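# Reorient reversed plates in their nests so A1 matches

## Task

Find which of the three plates sit reversed in their nests and rotate those end for end. Every plate must finish in its own original nest, lying flat within the locators, with its well A1 at the nest corner labelled A1. A plate that stays correct only because the gripper is holding it does not count. At the end, open the gripper and withdraw it from the plates.

## Robot and tools

Robot: one four-axis plate-handling arm. Its joints are a vertical lift, a shoulder, an elbow and a wrist yaw. The gripper always stays level and cannot tilt. It has two fingers with rubber pads. The fingers extend along the gripper's +x axis and close along its y axis. end_effector_position is the midpoint between the pads, 2 to 3 cm behind the fingertips. Because there is only one arm, every motion argument is a single row for that arm.

Frames: the scene frame has its origin on the table surface under the arm base, with +z up. Looking along +x, +y points left. All motion offsets are given in the gripper's own axes, not the scene frame. rz is a turn about the gripper's z axis; positive turns +x toward +y.

Row layout, used by both motion tools: 5 numbers, each in [-1, 1], ordered [dx, dy, dz, rz, opening]. dx, dy and dz are offsets where 1.0 means 0.6 m. rz is an offset where 1.0 means 180 degrees. These four are measured from the gripper's measured pose, never from the last commanded pose. So repeating a small offset against something rigid adds no extra push, but against something that yields it keeps going. opening is absolute, not an offset. +1 is fully open (0.140 m). -1 is closed, which still leaves 0.066 m between the pads. A full close takes at least about 0.6 s.

execute_actions(actions): a list of actions run one after another. Each action is a table of up to 15 rows, one row per control step of 1/30 s. If a table is shorter than 15 rows, its final row repeats until the 15 steps are used up. Every row in an action is an offset from the pose measured when that action began, not from the row before it. For the first action of a call, that pose is the last one reported in this scene. On each step the command is clipped to within 70 mm and 16 degrees of the measured pose. After the action the arm only continues up to the last clipped pose, so a far goal needs further actions. An empty list just returns the current state and images.

move(target, speed, blocking): drives the gripper in a straight line toward one target. target is one row as above; its offsets count from the pose in the latest result that shows one. speed is in m/s, from 0.002 to 0.5, default 0.25; turning is capped at twice that value in rad/s. A path lasts 0.5 to 10 s; if it would need more, it halts short after 10 s. Turns take the shorter direction. The path ignores obstacles, the gripper lags and can drift from it, and it may exceed speed, especially with the arm almost straight. The opening is applied when the move starts. Faster contact hits harder, and aiming further beyond a contact point presses harder. With blocking=false the result comes after 0.5 s while the arm keeps going. Until a result shows the move has ended, other moves and execute_actions are refused; use wait or stop first. The result adds a move: line. done means at rest near target. Other endings include off_target, moving, held (a check blocked the final step) and fault. It also lists the limits that acted: paced means the sent pose was clipped; held means a check blocked some steps, after which the arm may speed up sharply. The distance from target is also given.

wait(seconds): 0 to 10 s, holding the last command. It returns early if a running move ends. wait(0) is the way to check a non-blocking move.

stop(): brakes a running move to rest. Braking needs distance, more when fast. The fingers keep moving.

zoom_image(camera, region): camera is cam_high, cam_low or cam_wrist. region is [x0, y0, x1, y1] in pixels of that camera's latest image, with (0, 0) at top left, at most 504 by 504. Image sizes: cam_high 896x504, cam_low 896x504, cam_wrist 616x616 (fisheye).

finished_scene(scene): ends the current scene; pass its number. It cannot be undone, and the result reports whether the goal was met. The goal must already hold and keep holding. Replying without any tool call ends everything.

Reading results: the state line gives end_effector_position (m) and end_effector_quat_wxyz in the scene frame; the printed position gets less accurate at long reach. Joint positions lists lift (m, 0.000 to 0.550), shoulder (rad, -2.000 to 2.000), elbow (rad, -2.800 to 2.800), wrist yaw (rad, -12.566 to 12.566), then the pad gap in metres. Keep the elbow more than 0.4 rad away from 0, or the arm may fold and fault. Hand target is the pose the controller is currently heading for. A pose unreachable line means the clearance check altered or blocked the command. grip_measured is the finger opening on the command scale; readings may be off by up to about 1 mm, constantly within a scene. To hold something, command an opening about 0.04 below grip_measured; less grips more softly. Each pad pushes up to about 18 N, but a fast close can squeeze harder. Calls that ran actions list end_effector_position at some steps; HELD marks steps where the row was partly held back.

Faults: if contact torque reaches a joint's load limit (lift 57 N, shoulder 8.55 N m, elbow 4.27 N m, wrist yaw 1.42 N m; held weight counts), the arm halts for 10 s and skips the rest of the call. Holding loads heats motors; MOTOR HOT appears from 85 °C, and at 100 °C the brakes engage until cooled (OVER-TEMPERATURE FAULT). Any stop is costly.

Task hints: on each labelled plate, well A1 lies at the labelled short end, in the corner opposite the labelled long side. To reverse a plate, place it on the raised nest RG, then regrip it from the other end. Parts held or lying loose may occasionally be tugged or nudged. Avoid drops, slips, slams, hard hits and strong pushes, and never let anything leave the table.

Each tool is called after "Request:" by a JSON object that holds its "method" and its "body", one argument or row to a line.

## Session

Request:
{"method": "execute_actions", "body": {
  "actions": []
}}

Scene clock: 0.00 s.
end_effector_position=(+0.6068, -0.2446, +0.2217) grip_measured=+1.00 end_effector_quat_wxyz=(+0.983, -0.000, -0.000, +0.184)
Joint positions: [ 0.217 -1.346 -1.888 -2.679  0.14 ]
Hand target: +0.607, -0.245, +0.222; +0.983, -0.000, -0.000, +0.184

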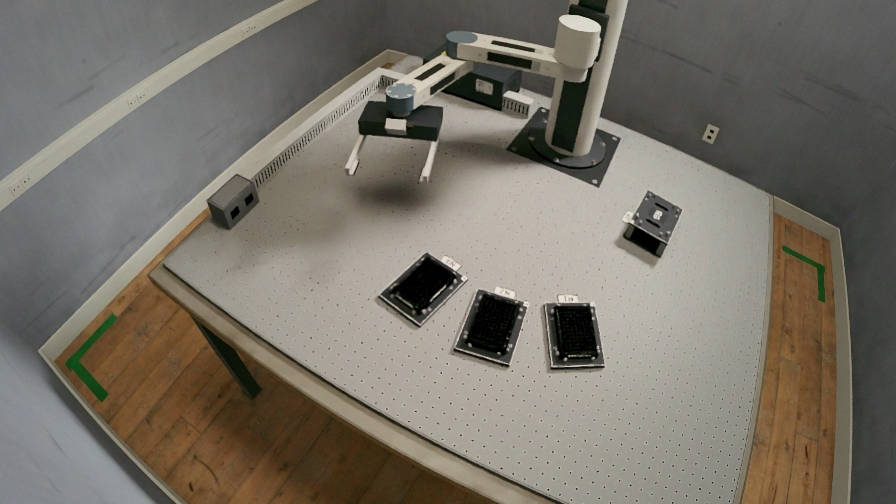

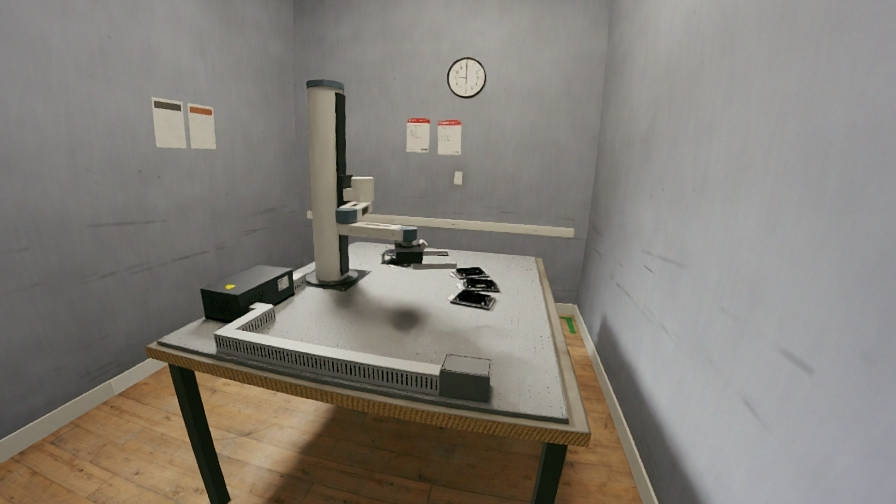

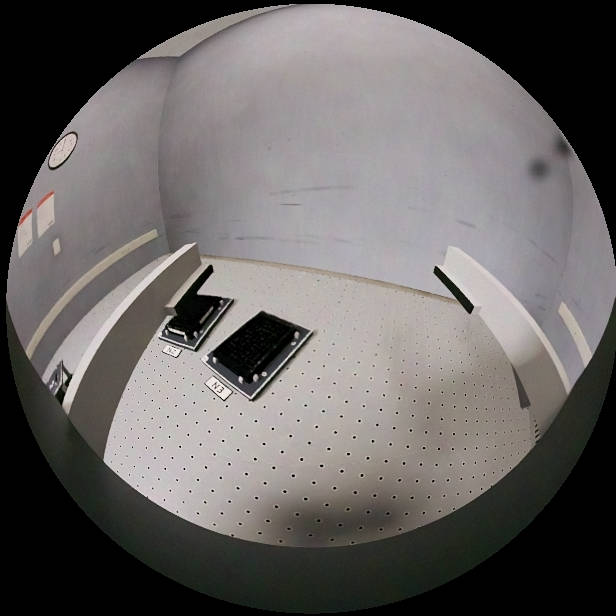

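Request:
{"method": "zoom_image", "body": {
  "camera": "cam_high",
  "region": [370, 240, 620, 380]
}}

Request:
{"method": "zoom_image", "body": {
  "camera": "cam_high",
  "region": [600, 180, 700, 265]
}}

Request:
{"method": "zoom_image", "body": {
  "camera": "cam_wrist",
  "region": [150, 280, 330, 410]
}}

Region (370, 240, 620, 380) of cam_high's 896x504 image, scaled by 2.016, with more detail than that image has; it fills the top 282 rows of this view, and the rest is white.

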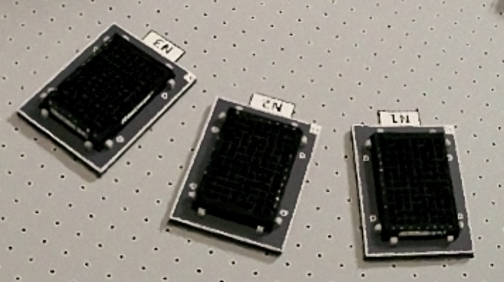

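Region (600, 180, 700, 265) of cam_high's 896x504 image, scaled by 5.040, with more detail than that image has; it fills the top 428 rows of this view, and the rest is white.

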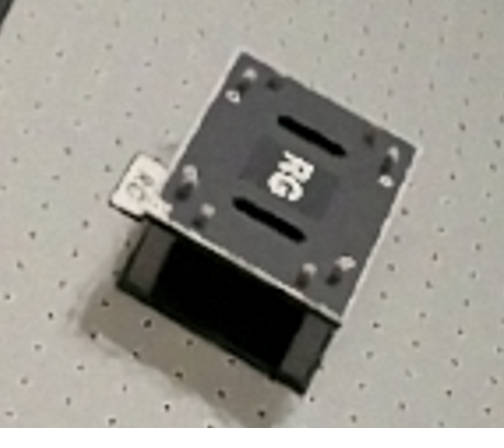

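Region (150, 280, 330, 410) of cam_wrist's 616x616 image, scaled by 2.800, with more detail than that image has.

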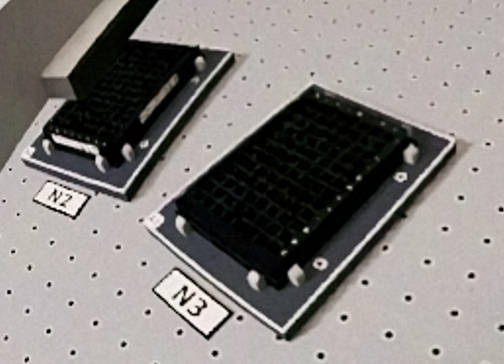

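Request:
{"method": "move", "body": {
  "target": [0.2357, 0.1644, -0.262, -0.1738, -0.2],
  "speed": 0.4
}}

Request:
{"method": "zoom_image", "body": {
  "camera": "cam_wrist",
  "region": [170, 250, 510, 540]
}}

Scene clock: 17.90 s.
end_effector_position=(+0.7029, -0.1013, +0.0645) grip_measured=-0.20 end_effector_quat_wxyz=(+0.996, -0.000, -0.000, -0.088)
Joint positions: [ 0.059 -0.832 -1.735 -3.891  0.096]
Hand target: +0.703, -0.101, +0.064; +0.996, -0.000, -0.000, -0.088
Off the commanded pose: 0.000 m, 0 deg.
move: done

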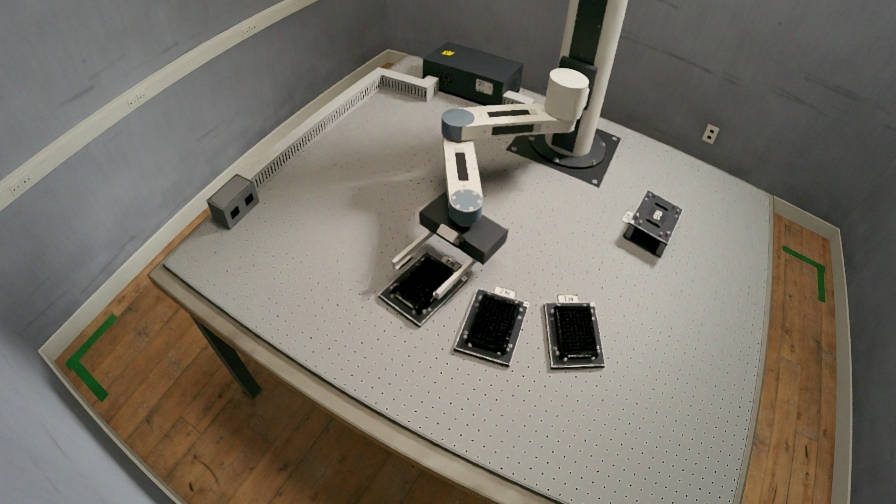

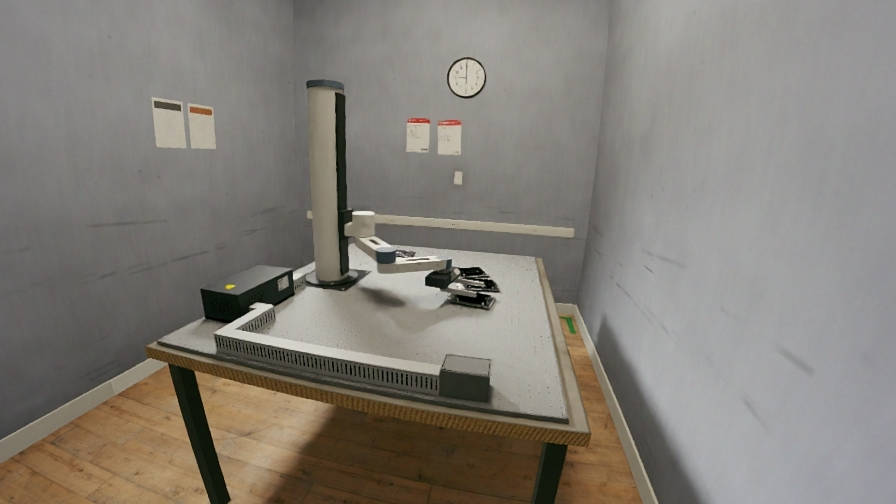

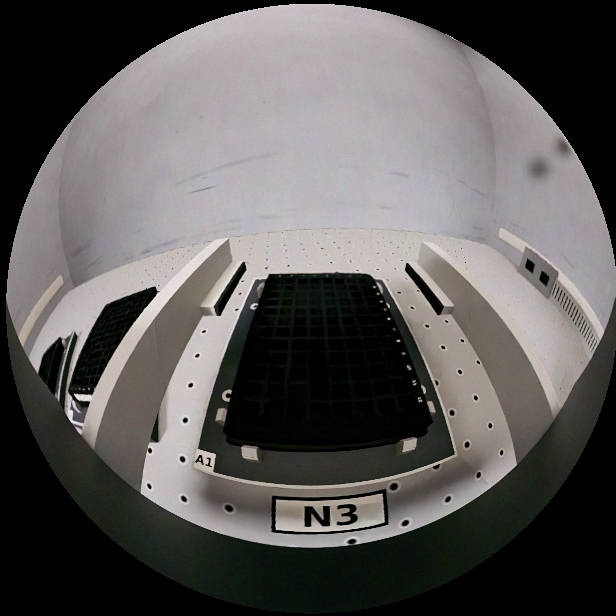

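Region (170, 250, 510, 540) of cam_wrist's 616x616 image, scaled by 1.482, with more detail than that image has; it fills the top 430 rows of this view, and the rest is white.

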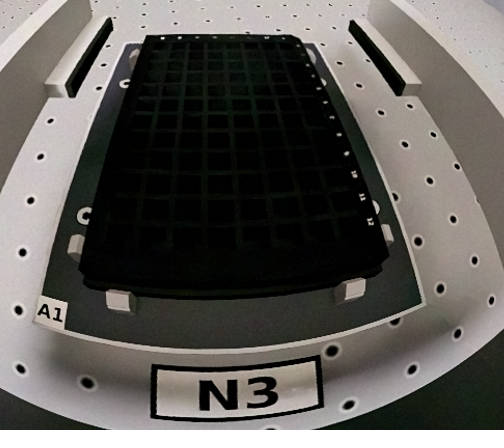

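Request:
{"method": "move", "body": {
  "target": [0.0, 0.003, -0.05, 0.003, -0.3],
  "speed": 0.1
}}

Request:
{"method": "zoom_image", "body": {
  "camera": "cam_wrist",
  "region": [170, 340, 510, 500]
}}

Request:
{"method": "zoom_image", "body": {
  "camera": "cam_wrist",
  "region": [190, 220, 470, 350]
}}

Scene clock: 27.27 s.
end_effector_position=(+0.7032, -0.0996, +0.0344) grip_measured=-0.30 end_effector_quat_wxyz=(+0.997, -0.000, -0.000, -0.083)
Joint positions: [ 0.029 -0.831 -1.735 -3.883  0.092]
Hand target: +0.703, -0.099, +0.034; +0.997, -0.000, -0.000, -0.083
Off the commanded pose: 0.000 m, 0 deg.
move: done

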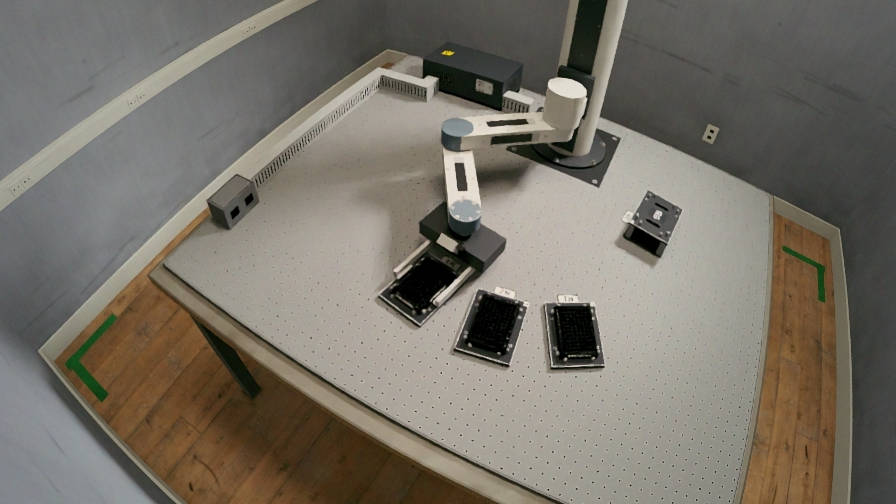

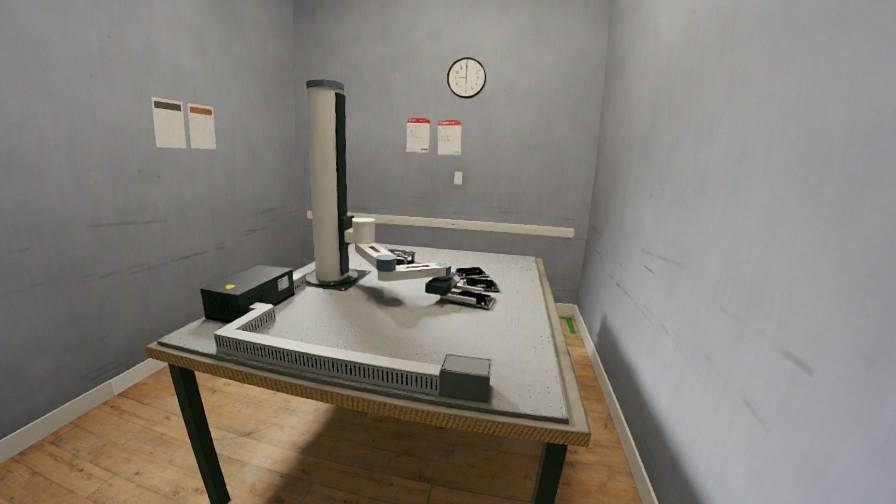

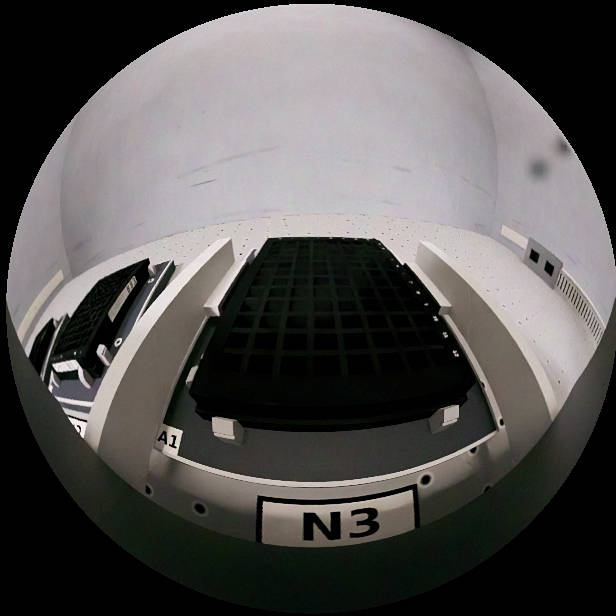

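Region (170, 340, 510, 500) of cam_wrist's 616x616 image, scaled by 1.482, with more detail than that image has; it fills the top 237 rows of this view, and the rest is white.

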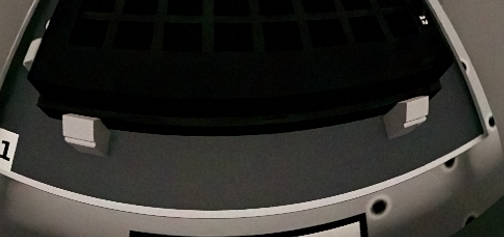

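Region (190, 220, 470, 350) of cam_wrist's 616x616 image, scaled by 1.800, with more detail than that image has; it fills the top 234 rows of this view, and the rest is white.

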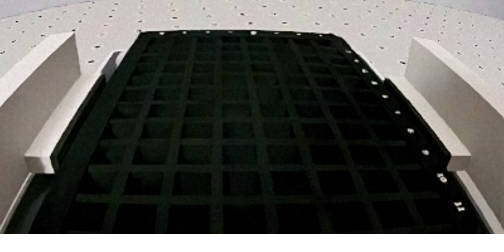

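Request:
{"method": "execute_actions", "body": {
  "actions": [
    [[0.0008,0.0007,0.0002,-0.001,-0.36],[0.0008,0.0007,0.0002,-0.001,-0.40],[0.0008,0.0007,0.0002,-0.001,-0.43],[0.0008,0.0007,0.0002,-0.001,-0.46],[0.0008,0.0007,0.0002,-0.001,-0.48],[0.0008,0.0007,0.0002,-0.001,-0.495],[0.0008,0.0007,0.0002,-0.001,-0.505],[0.0008,0.0007,0.0002,-0.001,-0.51],[0.0008,0.0007,0.0002,-0.001,-0.515],[0.0008,0.0007,0.0002,-0.001,-0.52],[0.0008,0.0007,0.0002,-0.001,-0.525],[0.0008,0.0007,0.0002,-0.001,-0.53],[0.0008,0.0007,0.0002,-0.001,-0.535],[0.0008,0.0007,0.0002,-0.001,-0.54],[0.0008,0.0007,0.0002,-0.001,-0.545]],
    [[0,0,0,0,-0.55],[0,0,0,0,-0.555],[0,0,0,0,-0.56],[0,0,0,0,-0.565],[0,0,0,0,-0.57],[0,0,0,0,-0.575],[0,0,0,0,-0.58],[0,0,0,0,-0.585],[0,0,0,0,-0.59],[0,0,0,0,-0.595],[0,0,0,0,-0.6]]
  ]
}}

Request:
{"method": "zoom_image", "body": {
  "camera": "cam_wrist",
  "region": [170, 340, 510, 500]
}}

Scene clock: 35.13 s.
end_effector_position=(+0.7037, -0.0993, +0.0345) grip_measured=-0.56 end_effector_quat_wxyz=(+0.996, -0.000, -0.000, -0.085)
Joint positions: [ 0.03  -0.828 -1.738 -3.887  0.082]
Hand target: +0.704, -0.099, +0.035; +0.996, -0.000, -0.000, -0.085
Off the commanded pose: 0.000 m, 0 deg.
Step readings (end_effector_position; steps 1 to 15: 1st action; 16 to 30: 2nd action):
0: (+0.7032, -0.0996, +0.0344)
1: (+0.7032, -0.0997, +0.0344)
2: (+0.7036, -0.0996, +0.0345)
4: (+0.7037, -0.0993, +0.0345)
8: (+0.7037, -0.0993, +0.0345)
15: (+0.7037, -0.0993, +0.0345)
16: (+0.7037, -0.0993, +0.0345)
17: (+0.7037, -0.0993, +0.0345)
19: (+0.7037, -0.0993, +0.0345)
23: (+0.7037, -0.0993, +0.0345)
30: end_effector_position above

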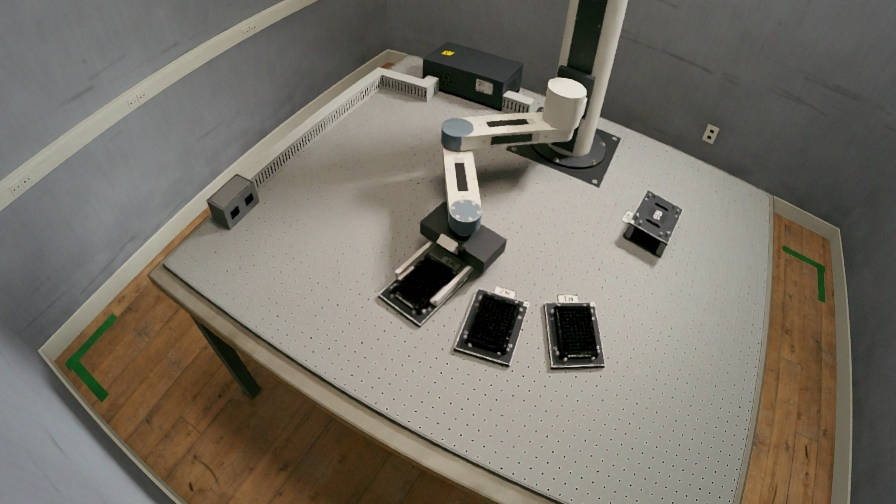

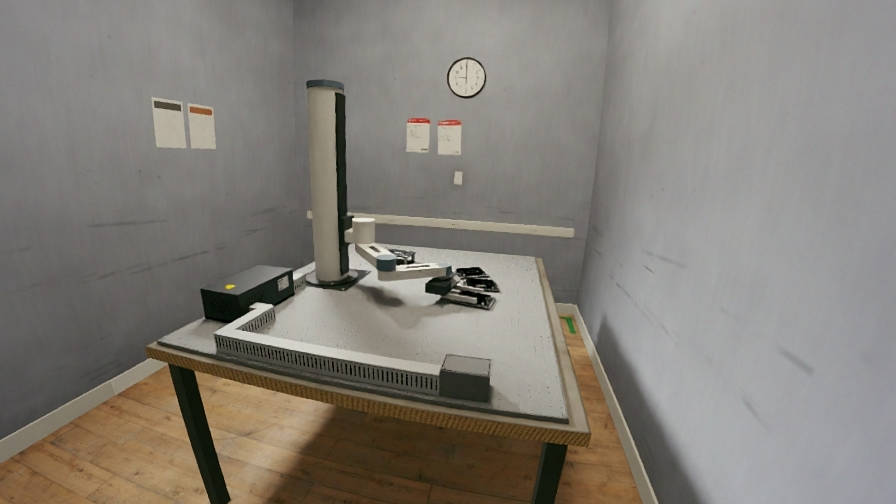

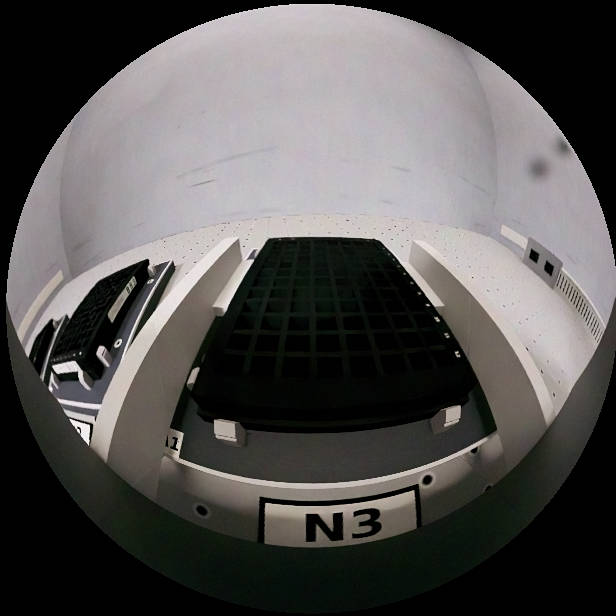

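Region (170, 340, 510, 500) of cam_wrist's 616x616 image, scaled by 1.482, with more detail than that image has; it fills the top 237 rows of this view, and the rest is white.

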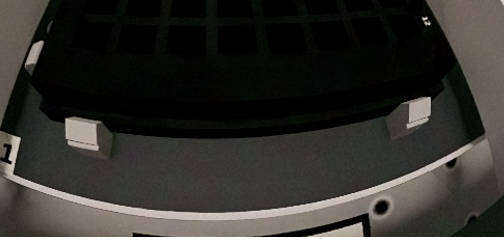

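Request:
{"method": "execute_actions", "body": {
  "actions": [
    [[0,0,0.001,0,-0.6],[0,0,0.003,0,-0.6],[0,0,0.006,0,-0.6],[0,0,0.01,0,-0.6],[0,0,0.015,0,-0.6],[0,0,0.021,0,-0.6],[0,0,0.028,0,-0.6],[0,0,0.036,0,-0.6],[0,0,0.044,0,-0.6],[0,0,0.052,0,-0.6],[0,0,0.059,0,-0.6],[0,0,0.065,0,-0.6],[0,0,0.07,0,-0.6],[0,0,0.073,0,-0.6],[0,0,0.075,0,-0.6]]
  ]
}}

Scene clock: 57.80 s.
end_effector_position=(+0.7037, -0.0993, +0.0766) grip_measured=-0.56 end_effector_quat_wxyz=(+0.996, -0.000, -0.000, -0.085)
Joint positions: [ 0.072 -0.828 -1.738 -3.887  0.082]
Hand target: +0.704, -0.099, +0.080; +0.996, -0.000, -0.000, -0.085
Off the commanded pose: 0.003 m, 0 deg.
Step readings (end_effector_position):
0: (+0.7037, -0.0993, +0.0345)
1: (+0.7037, -0.0993, +0.0346)
2: (+0.7037, -0.0993, +0.0351)
4: (+0.7037, -0.0993, +0.0377)
8: (+0.7037, -0.0993, +0.0485)
15: end_effector_position above

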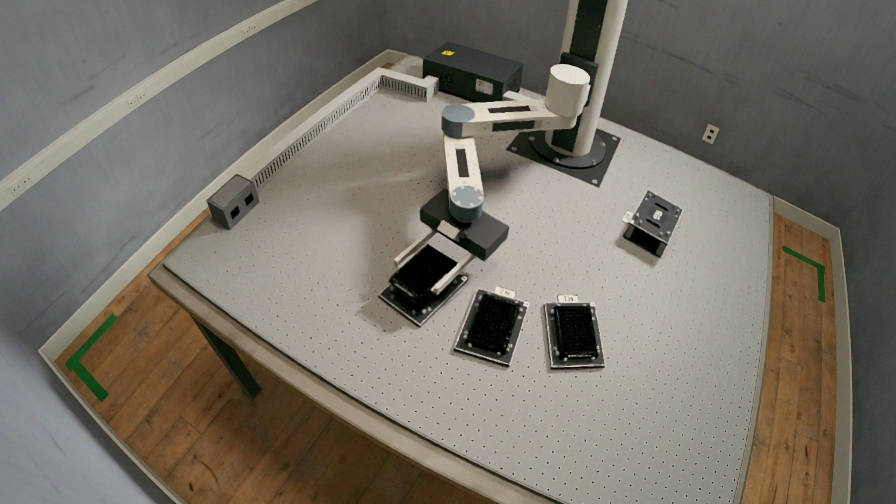

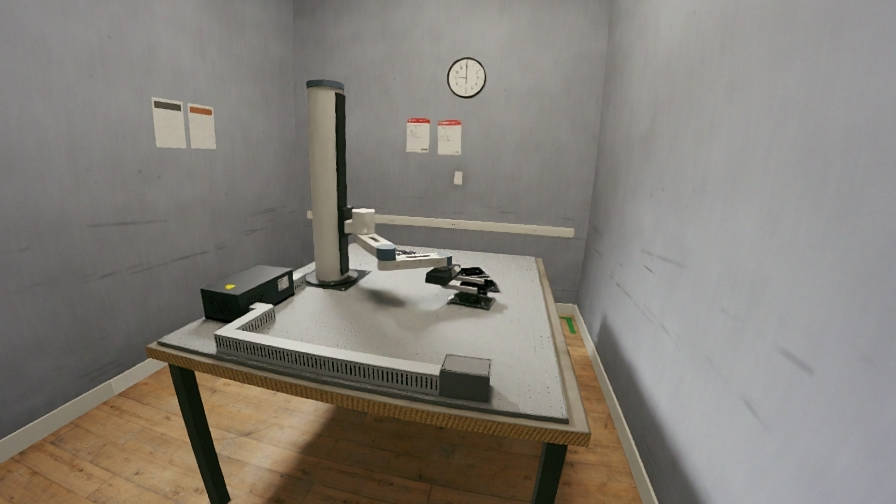

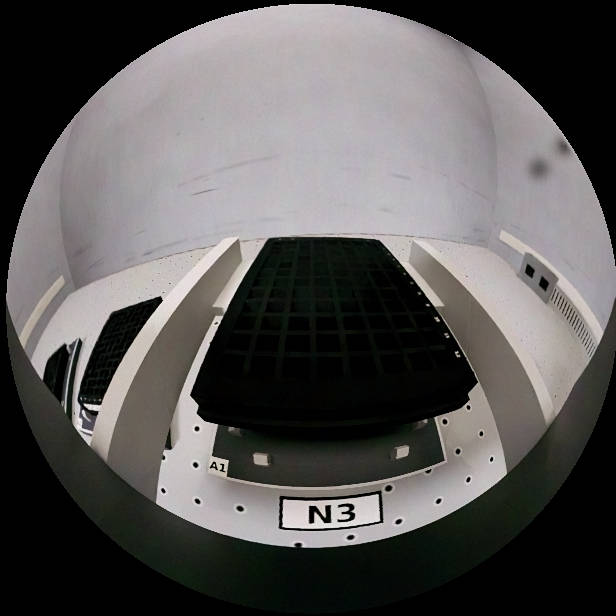

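Request:
{"method": "move", "body": {
  "target": [-0.9021, 0.5737, 0.0597, 0.0127, -0.6],
  "speed": 0.4
}}

Request:
{"method": "zoom_image", "body": {
  "camera": "cam_wrist",
  "region": [170, 380, 510, 540]
}}

Scene clock: 64.57 s.
end_effector_position=(+0.2280, +0.3312, +0.1124) grip_measured=-0.56 end_effector_quat_wxyz=(+0.998, -0.000, -0.000, -0.065)
Joint positions: [ 0.107  1.082 -1.522 -5.974  0.082]
Hand target: +0.228, +0.331, +0.112; +0.998, -0.000, -0.000, -0.065
Off the commanded pose: 0.001 m, 0 deg.
move: done; limits=paced

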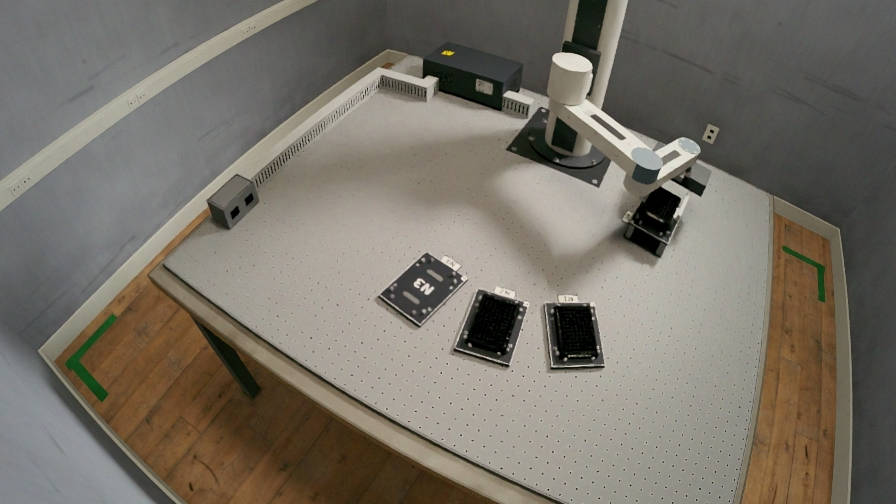

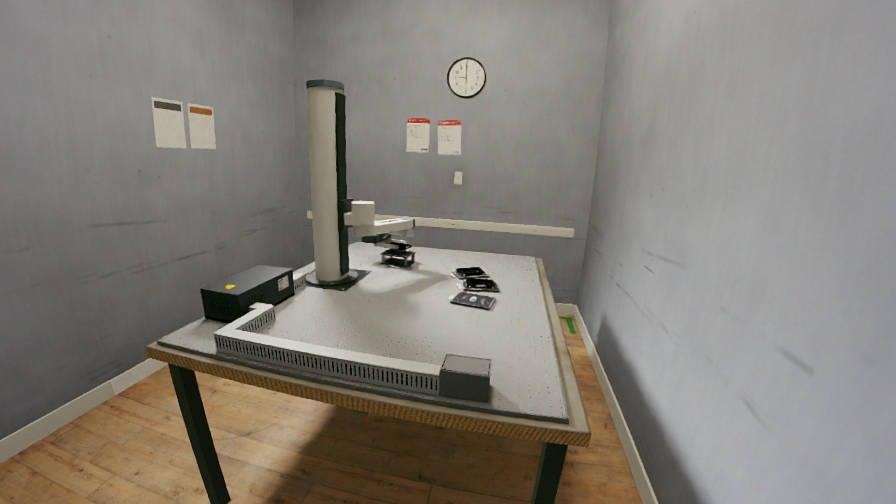

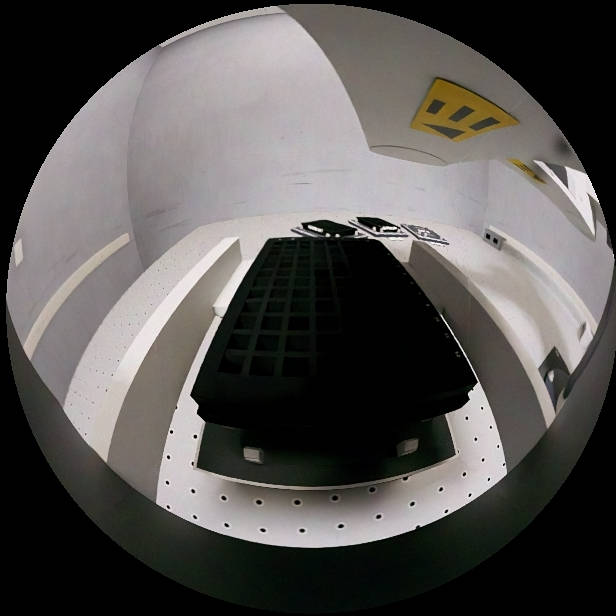

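Region (170, 380, 510, 540) of cam_wrist's 616x616 image, scaled by 1.482, with more detail than that image has; it fills the top 237 rows of this view, and the rest is white.

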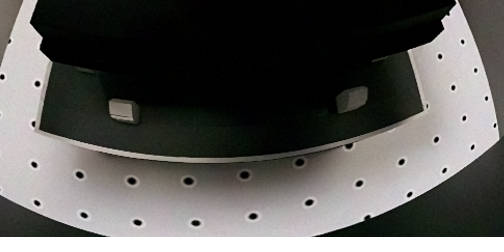

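Request:
{"method": "execute_actions", "body": {
  "actions": [
    [[0,0.0022,0,0.001,-0.6]]
  ]
}}

Request:
{"method": "zoom_image", "body": {
  "camera": "cam_wrist",
  "region": [170, 380, 510, 540]
}}

Scene clock: 70.13 s.
end_effector_position=(+0.2282, +0.3325, +0.1124) grip_measured=-0.56 end_effector_quat_wxyz=(+0.998, -0.000, -0.000, -0.063)
Joint positions: [ 0.107  1.083 -1.526 -5.967  0.082]
Hand target: +0.228, +0.332, +0.112; +0.998, -0.000, -0.000, -0.063
Off the commanded pose: 0.000 m, 0 deg.
Step readings (end_effector_position):
0: (+0.2280, +0.3312, +0.1124)
1: (+0.2280, +0.3313, +0.1124)
2: (+0.2281, +0.3324, +0.1124)
4: (+0.2282, +0.3325, +0.1124)
8: (+0.2282, +0.3325, +0.1124)
15: end_effector_position above

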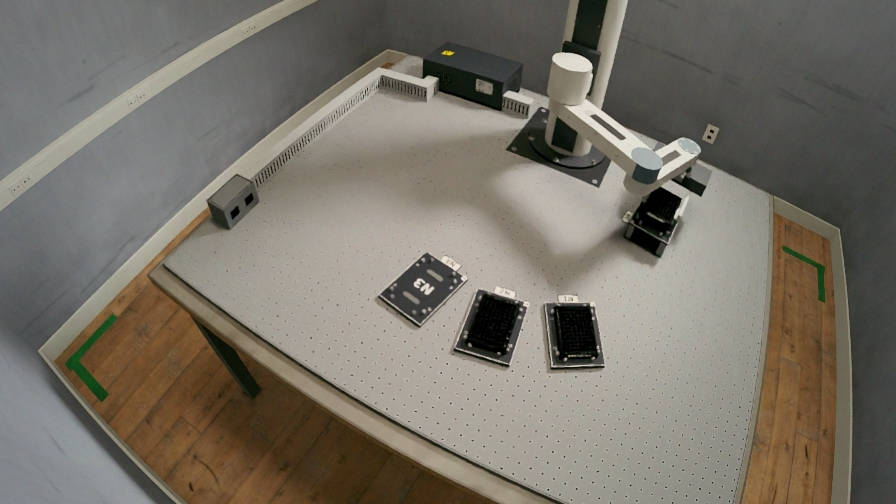

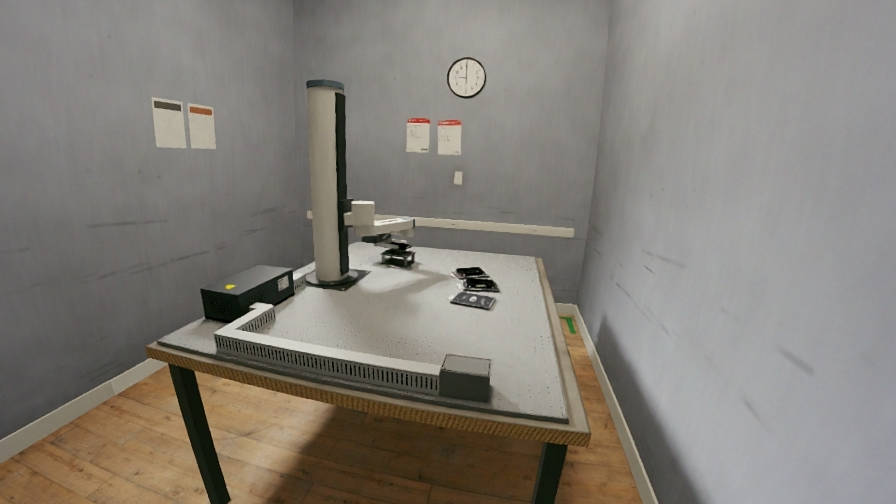

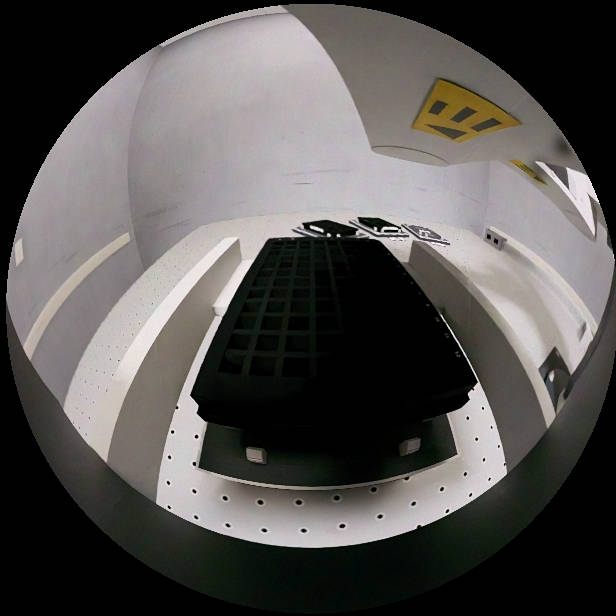

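Region (170, 380, 510, 540) of cam_wrist's 616x616 image, scaled by 1.482, with more detail than that image has; it fills the top 237 rows of this view, and the rest is white.

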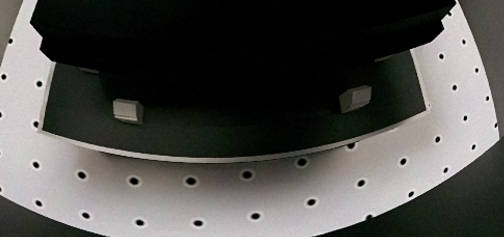

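Request:
{"method": "execute_actions", "body": {
  "actions": [
    [[0,0,-0.002,0,-0.6],[0,0,-0.005,0,-0.6],[0,0,-0.009,0,-0.6],[0,0,-0.014,0,-0.6],[0,0,-0.019,0,-0.6],[0,0,-0.024,0,-0.6],[0,0,-0.028,0,-0.6],[0,0,-0.031,0,-0.6],[0,0,-0.033,0,-0.6],[0,0,-0.0345,0,-0.6],[0,0,-0.035,0,-0.6]],
    [[0,0,-0.0012,0,-0.6],[0,0,-0.0024,0,-0.6],[0,0,-0.0036,0,-0.6],[0,0,-0.0048,0,-0.6],[0,0,-0.006,0,-0.6],[0,0,-0.0072,0,-0.6],[0,0,-0.0084,0,-0.6],[0,0,-0.0096,0,-0.6],[0,0,-0.0108,0,-0.6],[0,0,-0.0118,0,-0.6],[0,0,-0.0127,0,-0.6],[0,0,-0.0134,0,-0.6],[0,0,-0.014,0,-0.6]]
  ]
}}

Request:
{"method": "zoom_image", "body": {
  "camera": "cam_wrist",
  "region": [170, 340, 510, 500]
}}

Scene clock: 76.43 s.
end_effector_position=(+0.2282, +0.3325, +0.0829) grip_measured=-0.56 end_effector_quat_wxyz=(+0.998, -0.000, -0.000, -0.063)
Joint positions: [ 0.078  1.083 -1.526 -5.967  0.082]
Hand target: +0.228, +0.332, +0.083; +0.998, -0.000, -0.000, -0.063
Off the commanded pose: 0.000 m, 0 deg.
Step readings (end_effector_position; steps 1 to 15: 1st action; 16 to 30: 2nd action):
0: (+0.2282, +0.3325, +0.1124)
1: (+0.2282, +0.3325, +0.1124)
2: (+0.2282, +0.3325, +0.1114)
4: (+0.2282, +0.3325, +0.1078)
8: (+0.2282, +0.3325, +0.0970)
15: (+0.2282, +0.3325, +0.0914)
16: (+0.2282, +0.3325, +0.0914)
17: (+0.2282, +0.3325, +0.0907)
19: (+0.2282, +0.3325, +0.0892)
23: (+0.2282, +0.3325, +0.0863)
30: end_effector_position above

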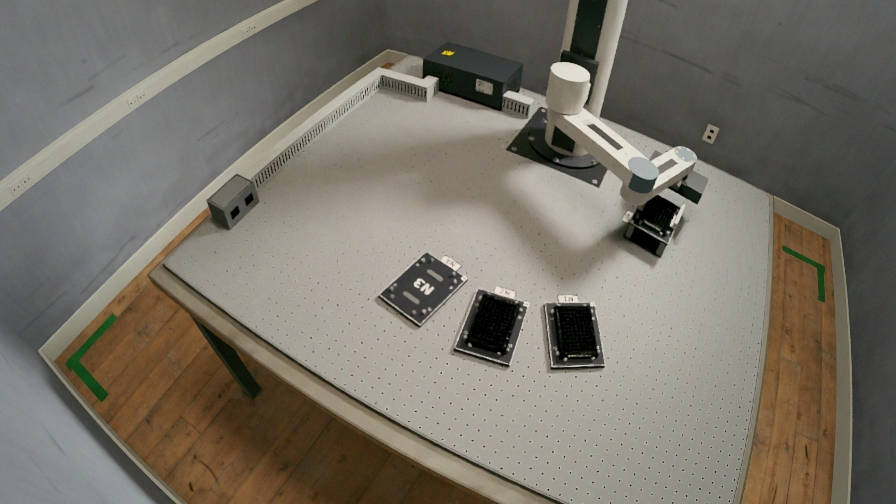

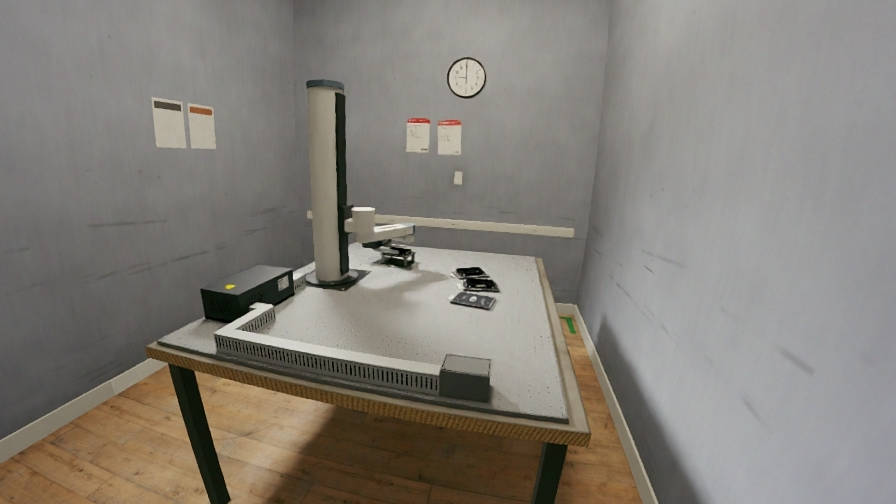

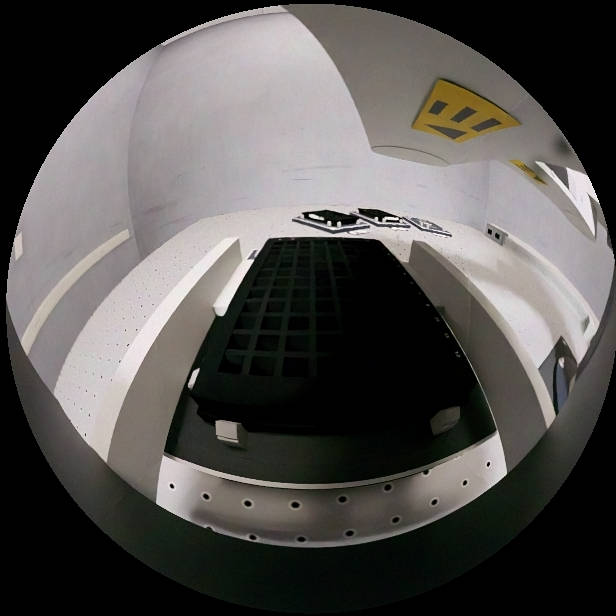

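Region (170, 340, 510, 500) of cam_wrist's 616x616 image, scaled by 1.482, with more detail than that image has; it fills the top 237 rows of this view, and the rest is white.

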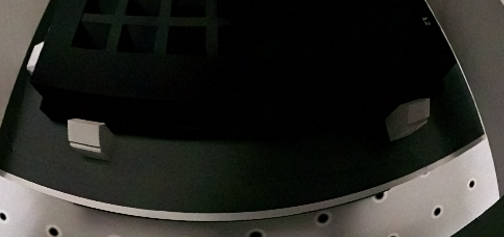

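Request:
{"method": "execute_actions", "body": {
  "actions": [
    [[0,0,-0.0004,0,-0.6],[0,0,-0.0008,0,-0.6],[0,0,-0.0008,0,-0.58],[0,0,-0.0008,0,-0.56],[0,0,-0.0008,0,-0.54],[0,0,-0.0008,0,-0.5],[0,0,-0.0008,0,-0.4],[0,0,-0.0008,0,-0.3],[0,0,-0.0008,0,-0.2],[0,0,-0.0008,0,-0.2],[0,0,0.002,0,-0.2],[0,0,0.006,0,-0.2],[0,0,0.012,0,-0.2],[0,0,0.02,0,-0.2],[0,0,0.028,0,-0.2]],
    [[0,0,0.02,0,-0.2],[0,0,0.028,0,-0.2],[0,0,0.035,0.005,-0.2],[0,0,0.035,0.015,-0.2],[0,0,0.035,0.03,-0.2],[0,0,0.035,0.05,-0.2],[0,0,0.035,0.072,-0.2],[0,0,0.035,0.094,-0.2],[0,0,0.035,0.116,-0.2],[0,0,0.035,0.138,-0.2],[0,0,0.035,0.16,-0.2],[0,0,0.035,0.182,-0.2],[0,0,0.035,0.204,-0.2],[0,0,0.035,0.226,-0.2],[0,0,0.035,0.248,-0.2]],
    [[0,0,0,0.06,-0.2],[0,0,0,0.082,-0.2],[0,0,0,0.104,-0.2],[0,0,0,0.126,-0.2],[0,0,0,0.148,-0.2],[0,0,0,0.17,-0.2],[0,0,0,0.192,-0.2],[0,0,0,0.214,-0.2],[0,0,0,0.236,-0.2],[0,0,0,0.258,-0.2],[0,0,0,0.28,-0.2],[0,0,0,0.302,-0.2],[0,0,0,0.324,-0.2],[0,0,0,0.346,-0.2],[0,0,0,0.368,-0.2]],
    [[0,0,0,0.06,-0.2],[0,0,0,0.082,-0.2],[0,0,0,0.104,-0.2],[0,0,0,0.126,-0.2],[0,0,0,0.148,-0.2],[0,0,0,0.17,-0.2],[0,0,0,0.192,-0.2],[0,0,0,0.214,-0.2],[0,0,0,0.236,-0.2],[0,0,0,0.258,-0.2],[0,0,0,0.28,-0.2],[0,0,0,0.302,-0.2],[0,0,0,0.324,-0.2],[0,0,0,0.346,-0.2],[0,0,0,0.368,-0.2]]
  ]
}}

Scene clock: 88.73 s.
end_effector_position=(+0.2247, +0.3231, +0.1129) grip_measured=-0.20 end_effector_quat_wxyz=(+0.533, -0.000, -0.000, +0.846)
Joint positions: [ 0.108  0.093 -0.885 -3.474  0.096]
Hand target: +0.227, +0.323, +0.113; +0.468, -0.000, -0.000, +0.884
Off the commanded pose: 0.005 m, 24 deg; orientation clipped at the last step of the last action.
Step readings (end_effector_position; steps 1 to 15: 1st action; 16 to 30: 2nd action; 31 to 45: 3rd action; 46 to 60: 4th action):
0: (+0.2282, +0.3325, +0.0829)
1: (+0.2282, +0.3325, +0.0829)
2: (+0.2282, +0.3325, +0.0827)
4: (+0.2282, +0.3325, +0.0825)
8: (+0.2282, +0.3325, +0.0825)
15: (+0.2282, +0.3325, +0.0919)
16: (+0.2282, +0.3325, +0.0959)
17: (+0.2282, +0.3325, +0.1000)
19: (+0.2281, +0.3325, +0.1086)
23: (+0.2276, +0.3324, +0.1129)
30: (+0.2260, +0.3312, +0.1129)
31: (+0.2258, +0.3310, +0.1129)
32: (+0.2252, +0.3305, +0.1129)
34: (+0.2245, +0.3301, +0.1129)
38: (+0.2236, +0.3291, +0.1129)
45: (+0.2237, +0.3278, +0.1129)
46: (+0.2236, +0.3275, +0.1129)
47: (+0.2237, +0.3270, +0.1129)
49: (+0.2228, +0.3259, +0.1129)
53: (+0.2203, +0.3222, +0.1129)
60: end_effector_position above

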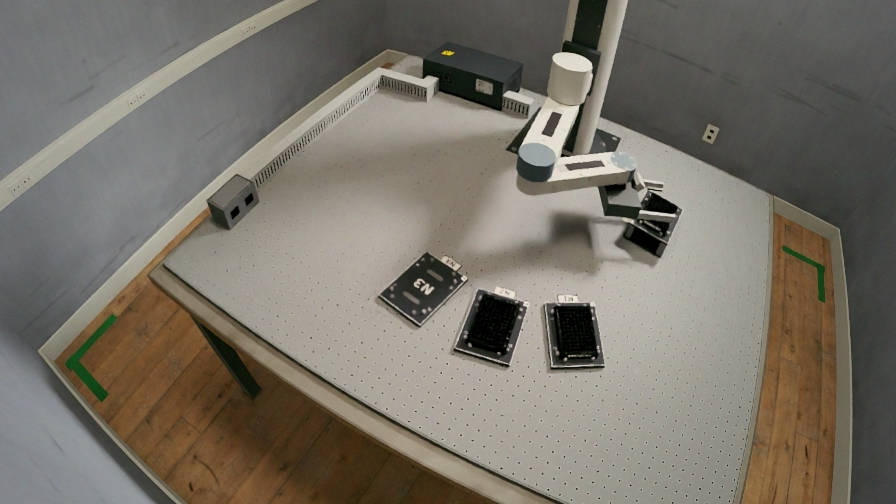

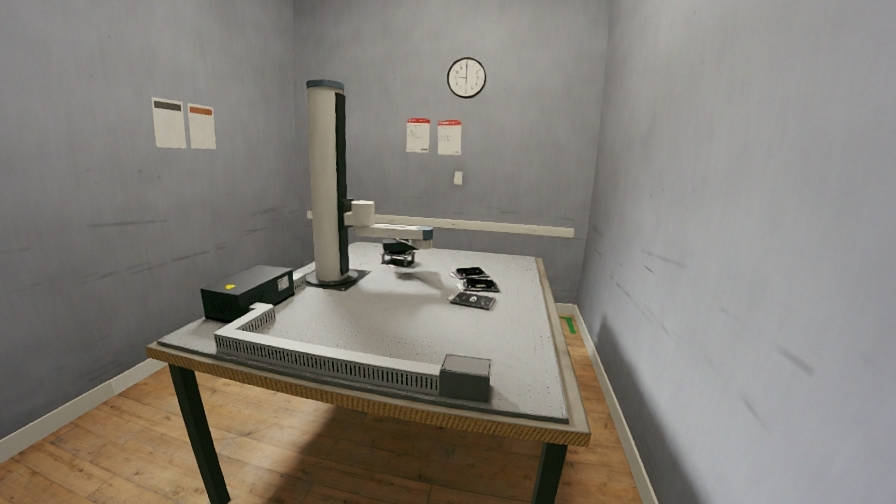

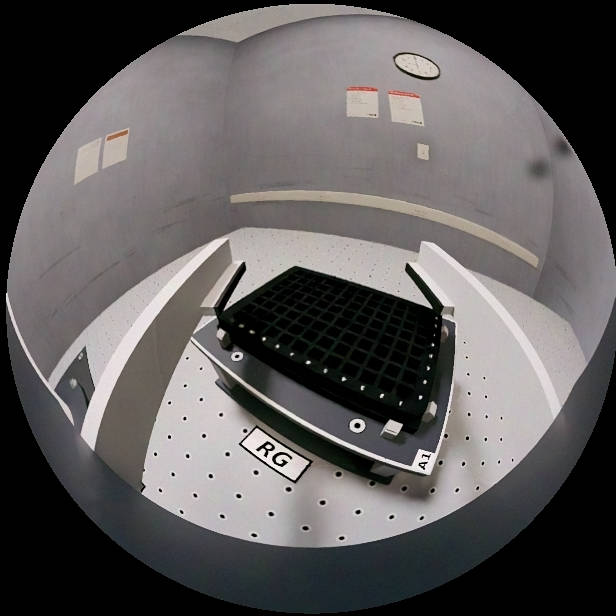

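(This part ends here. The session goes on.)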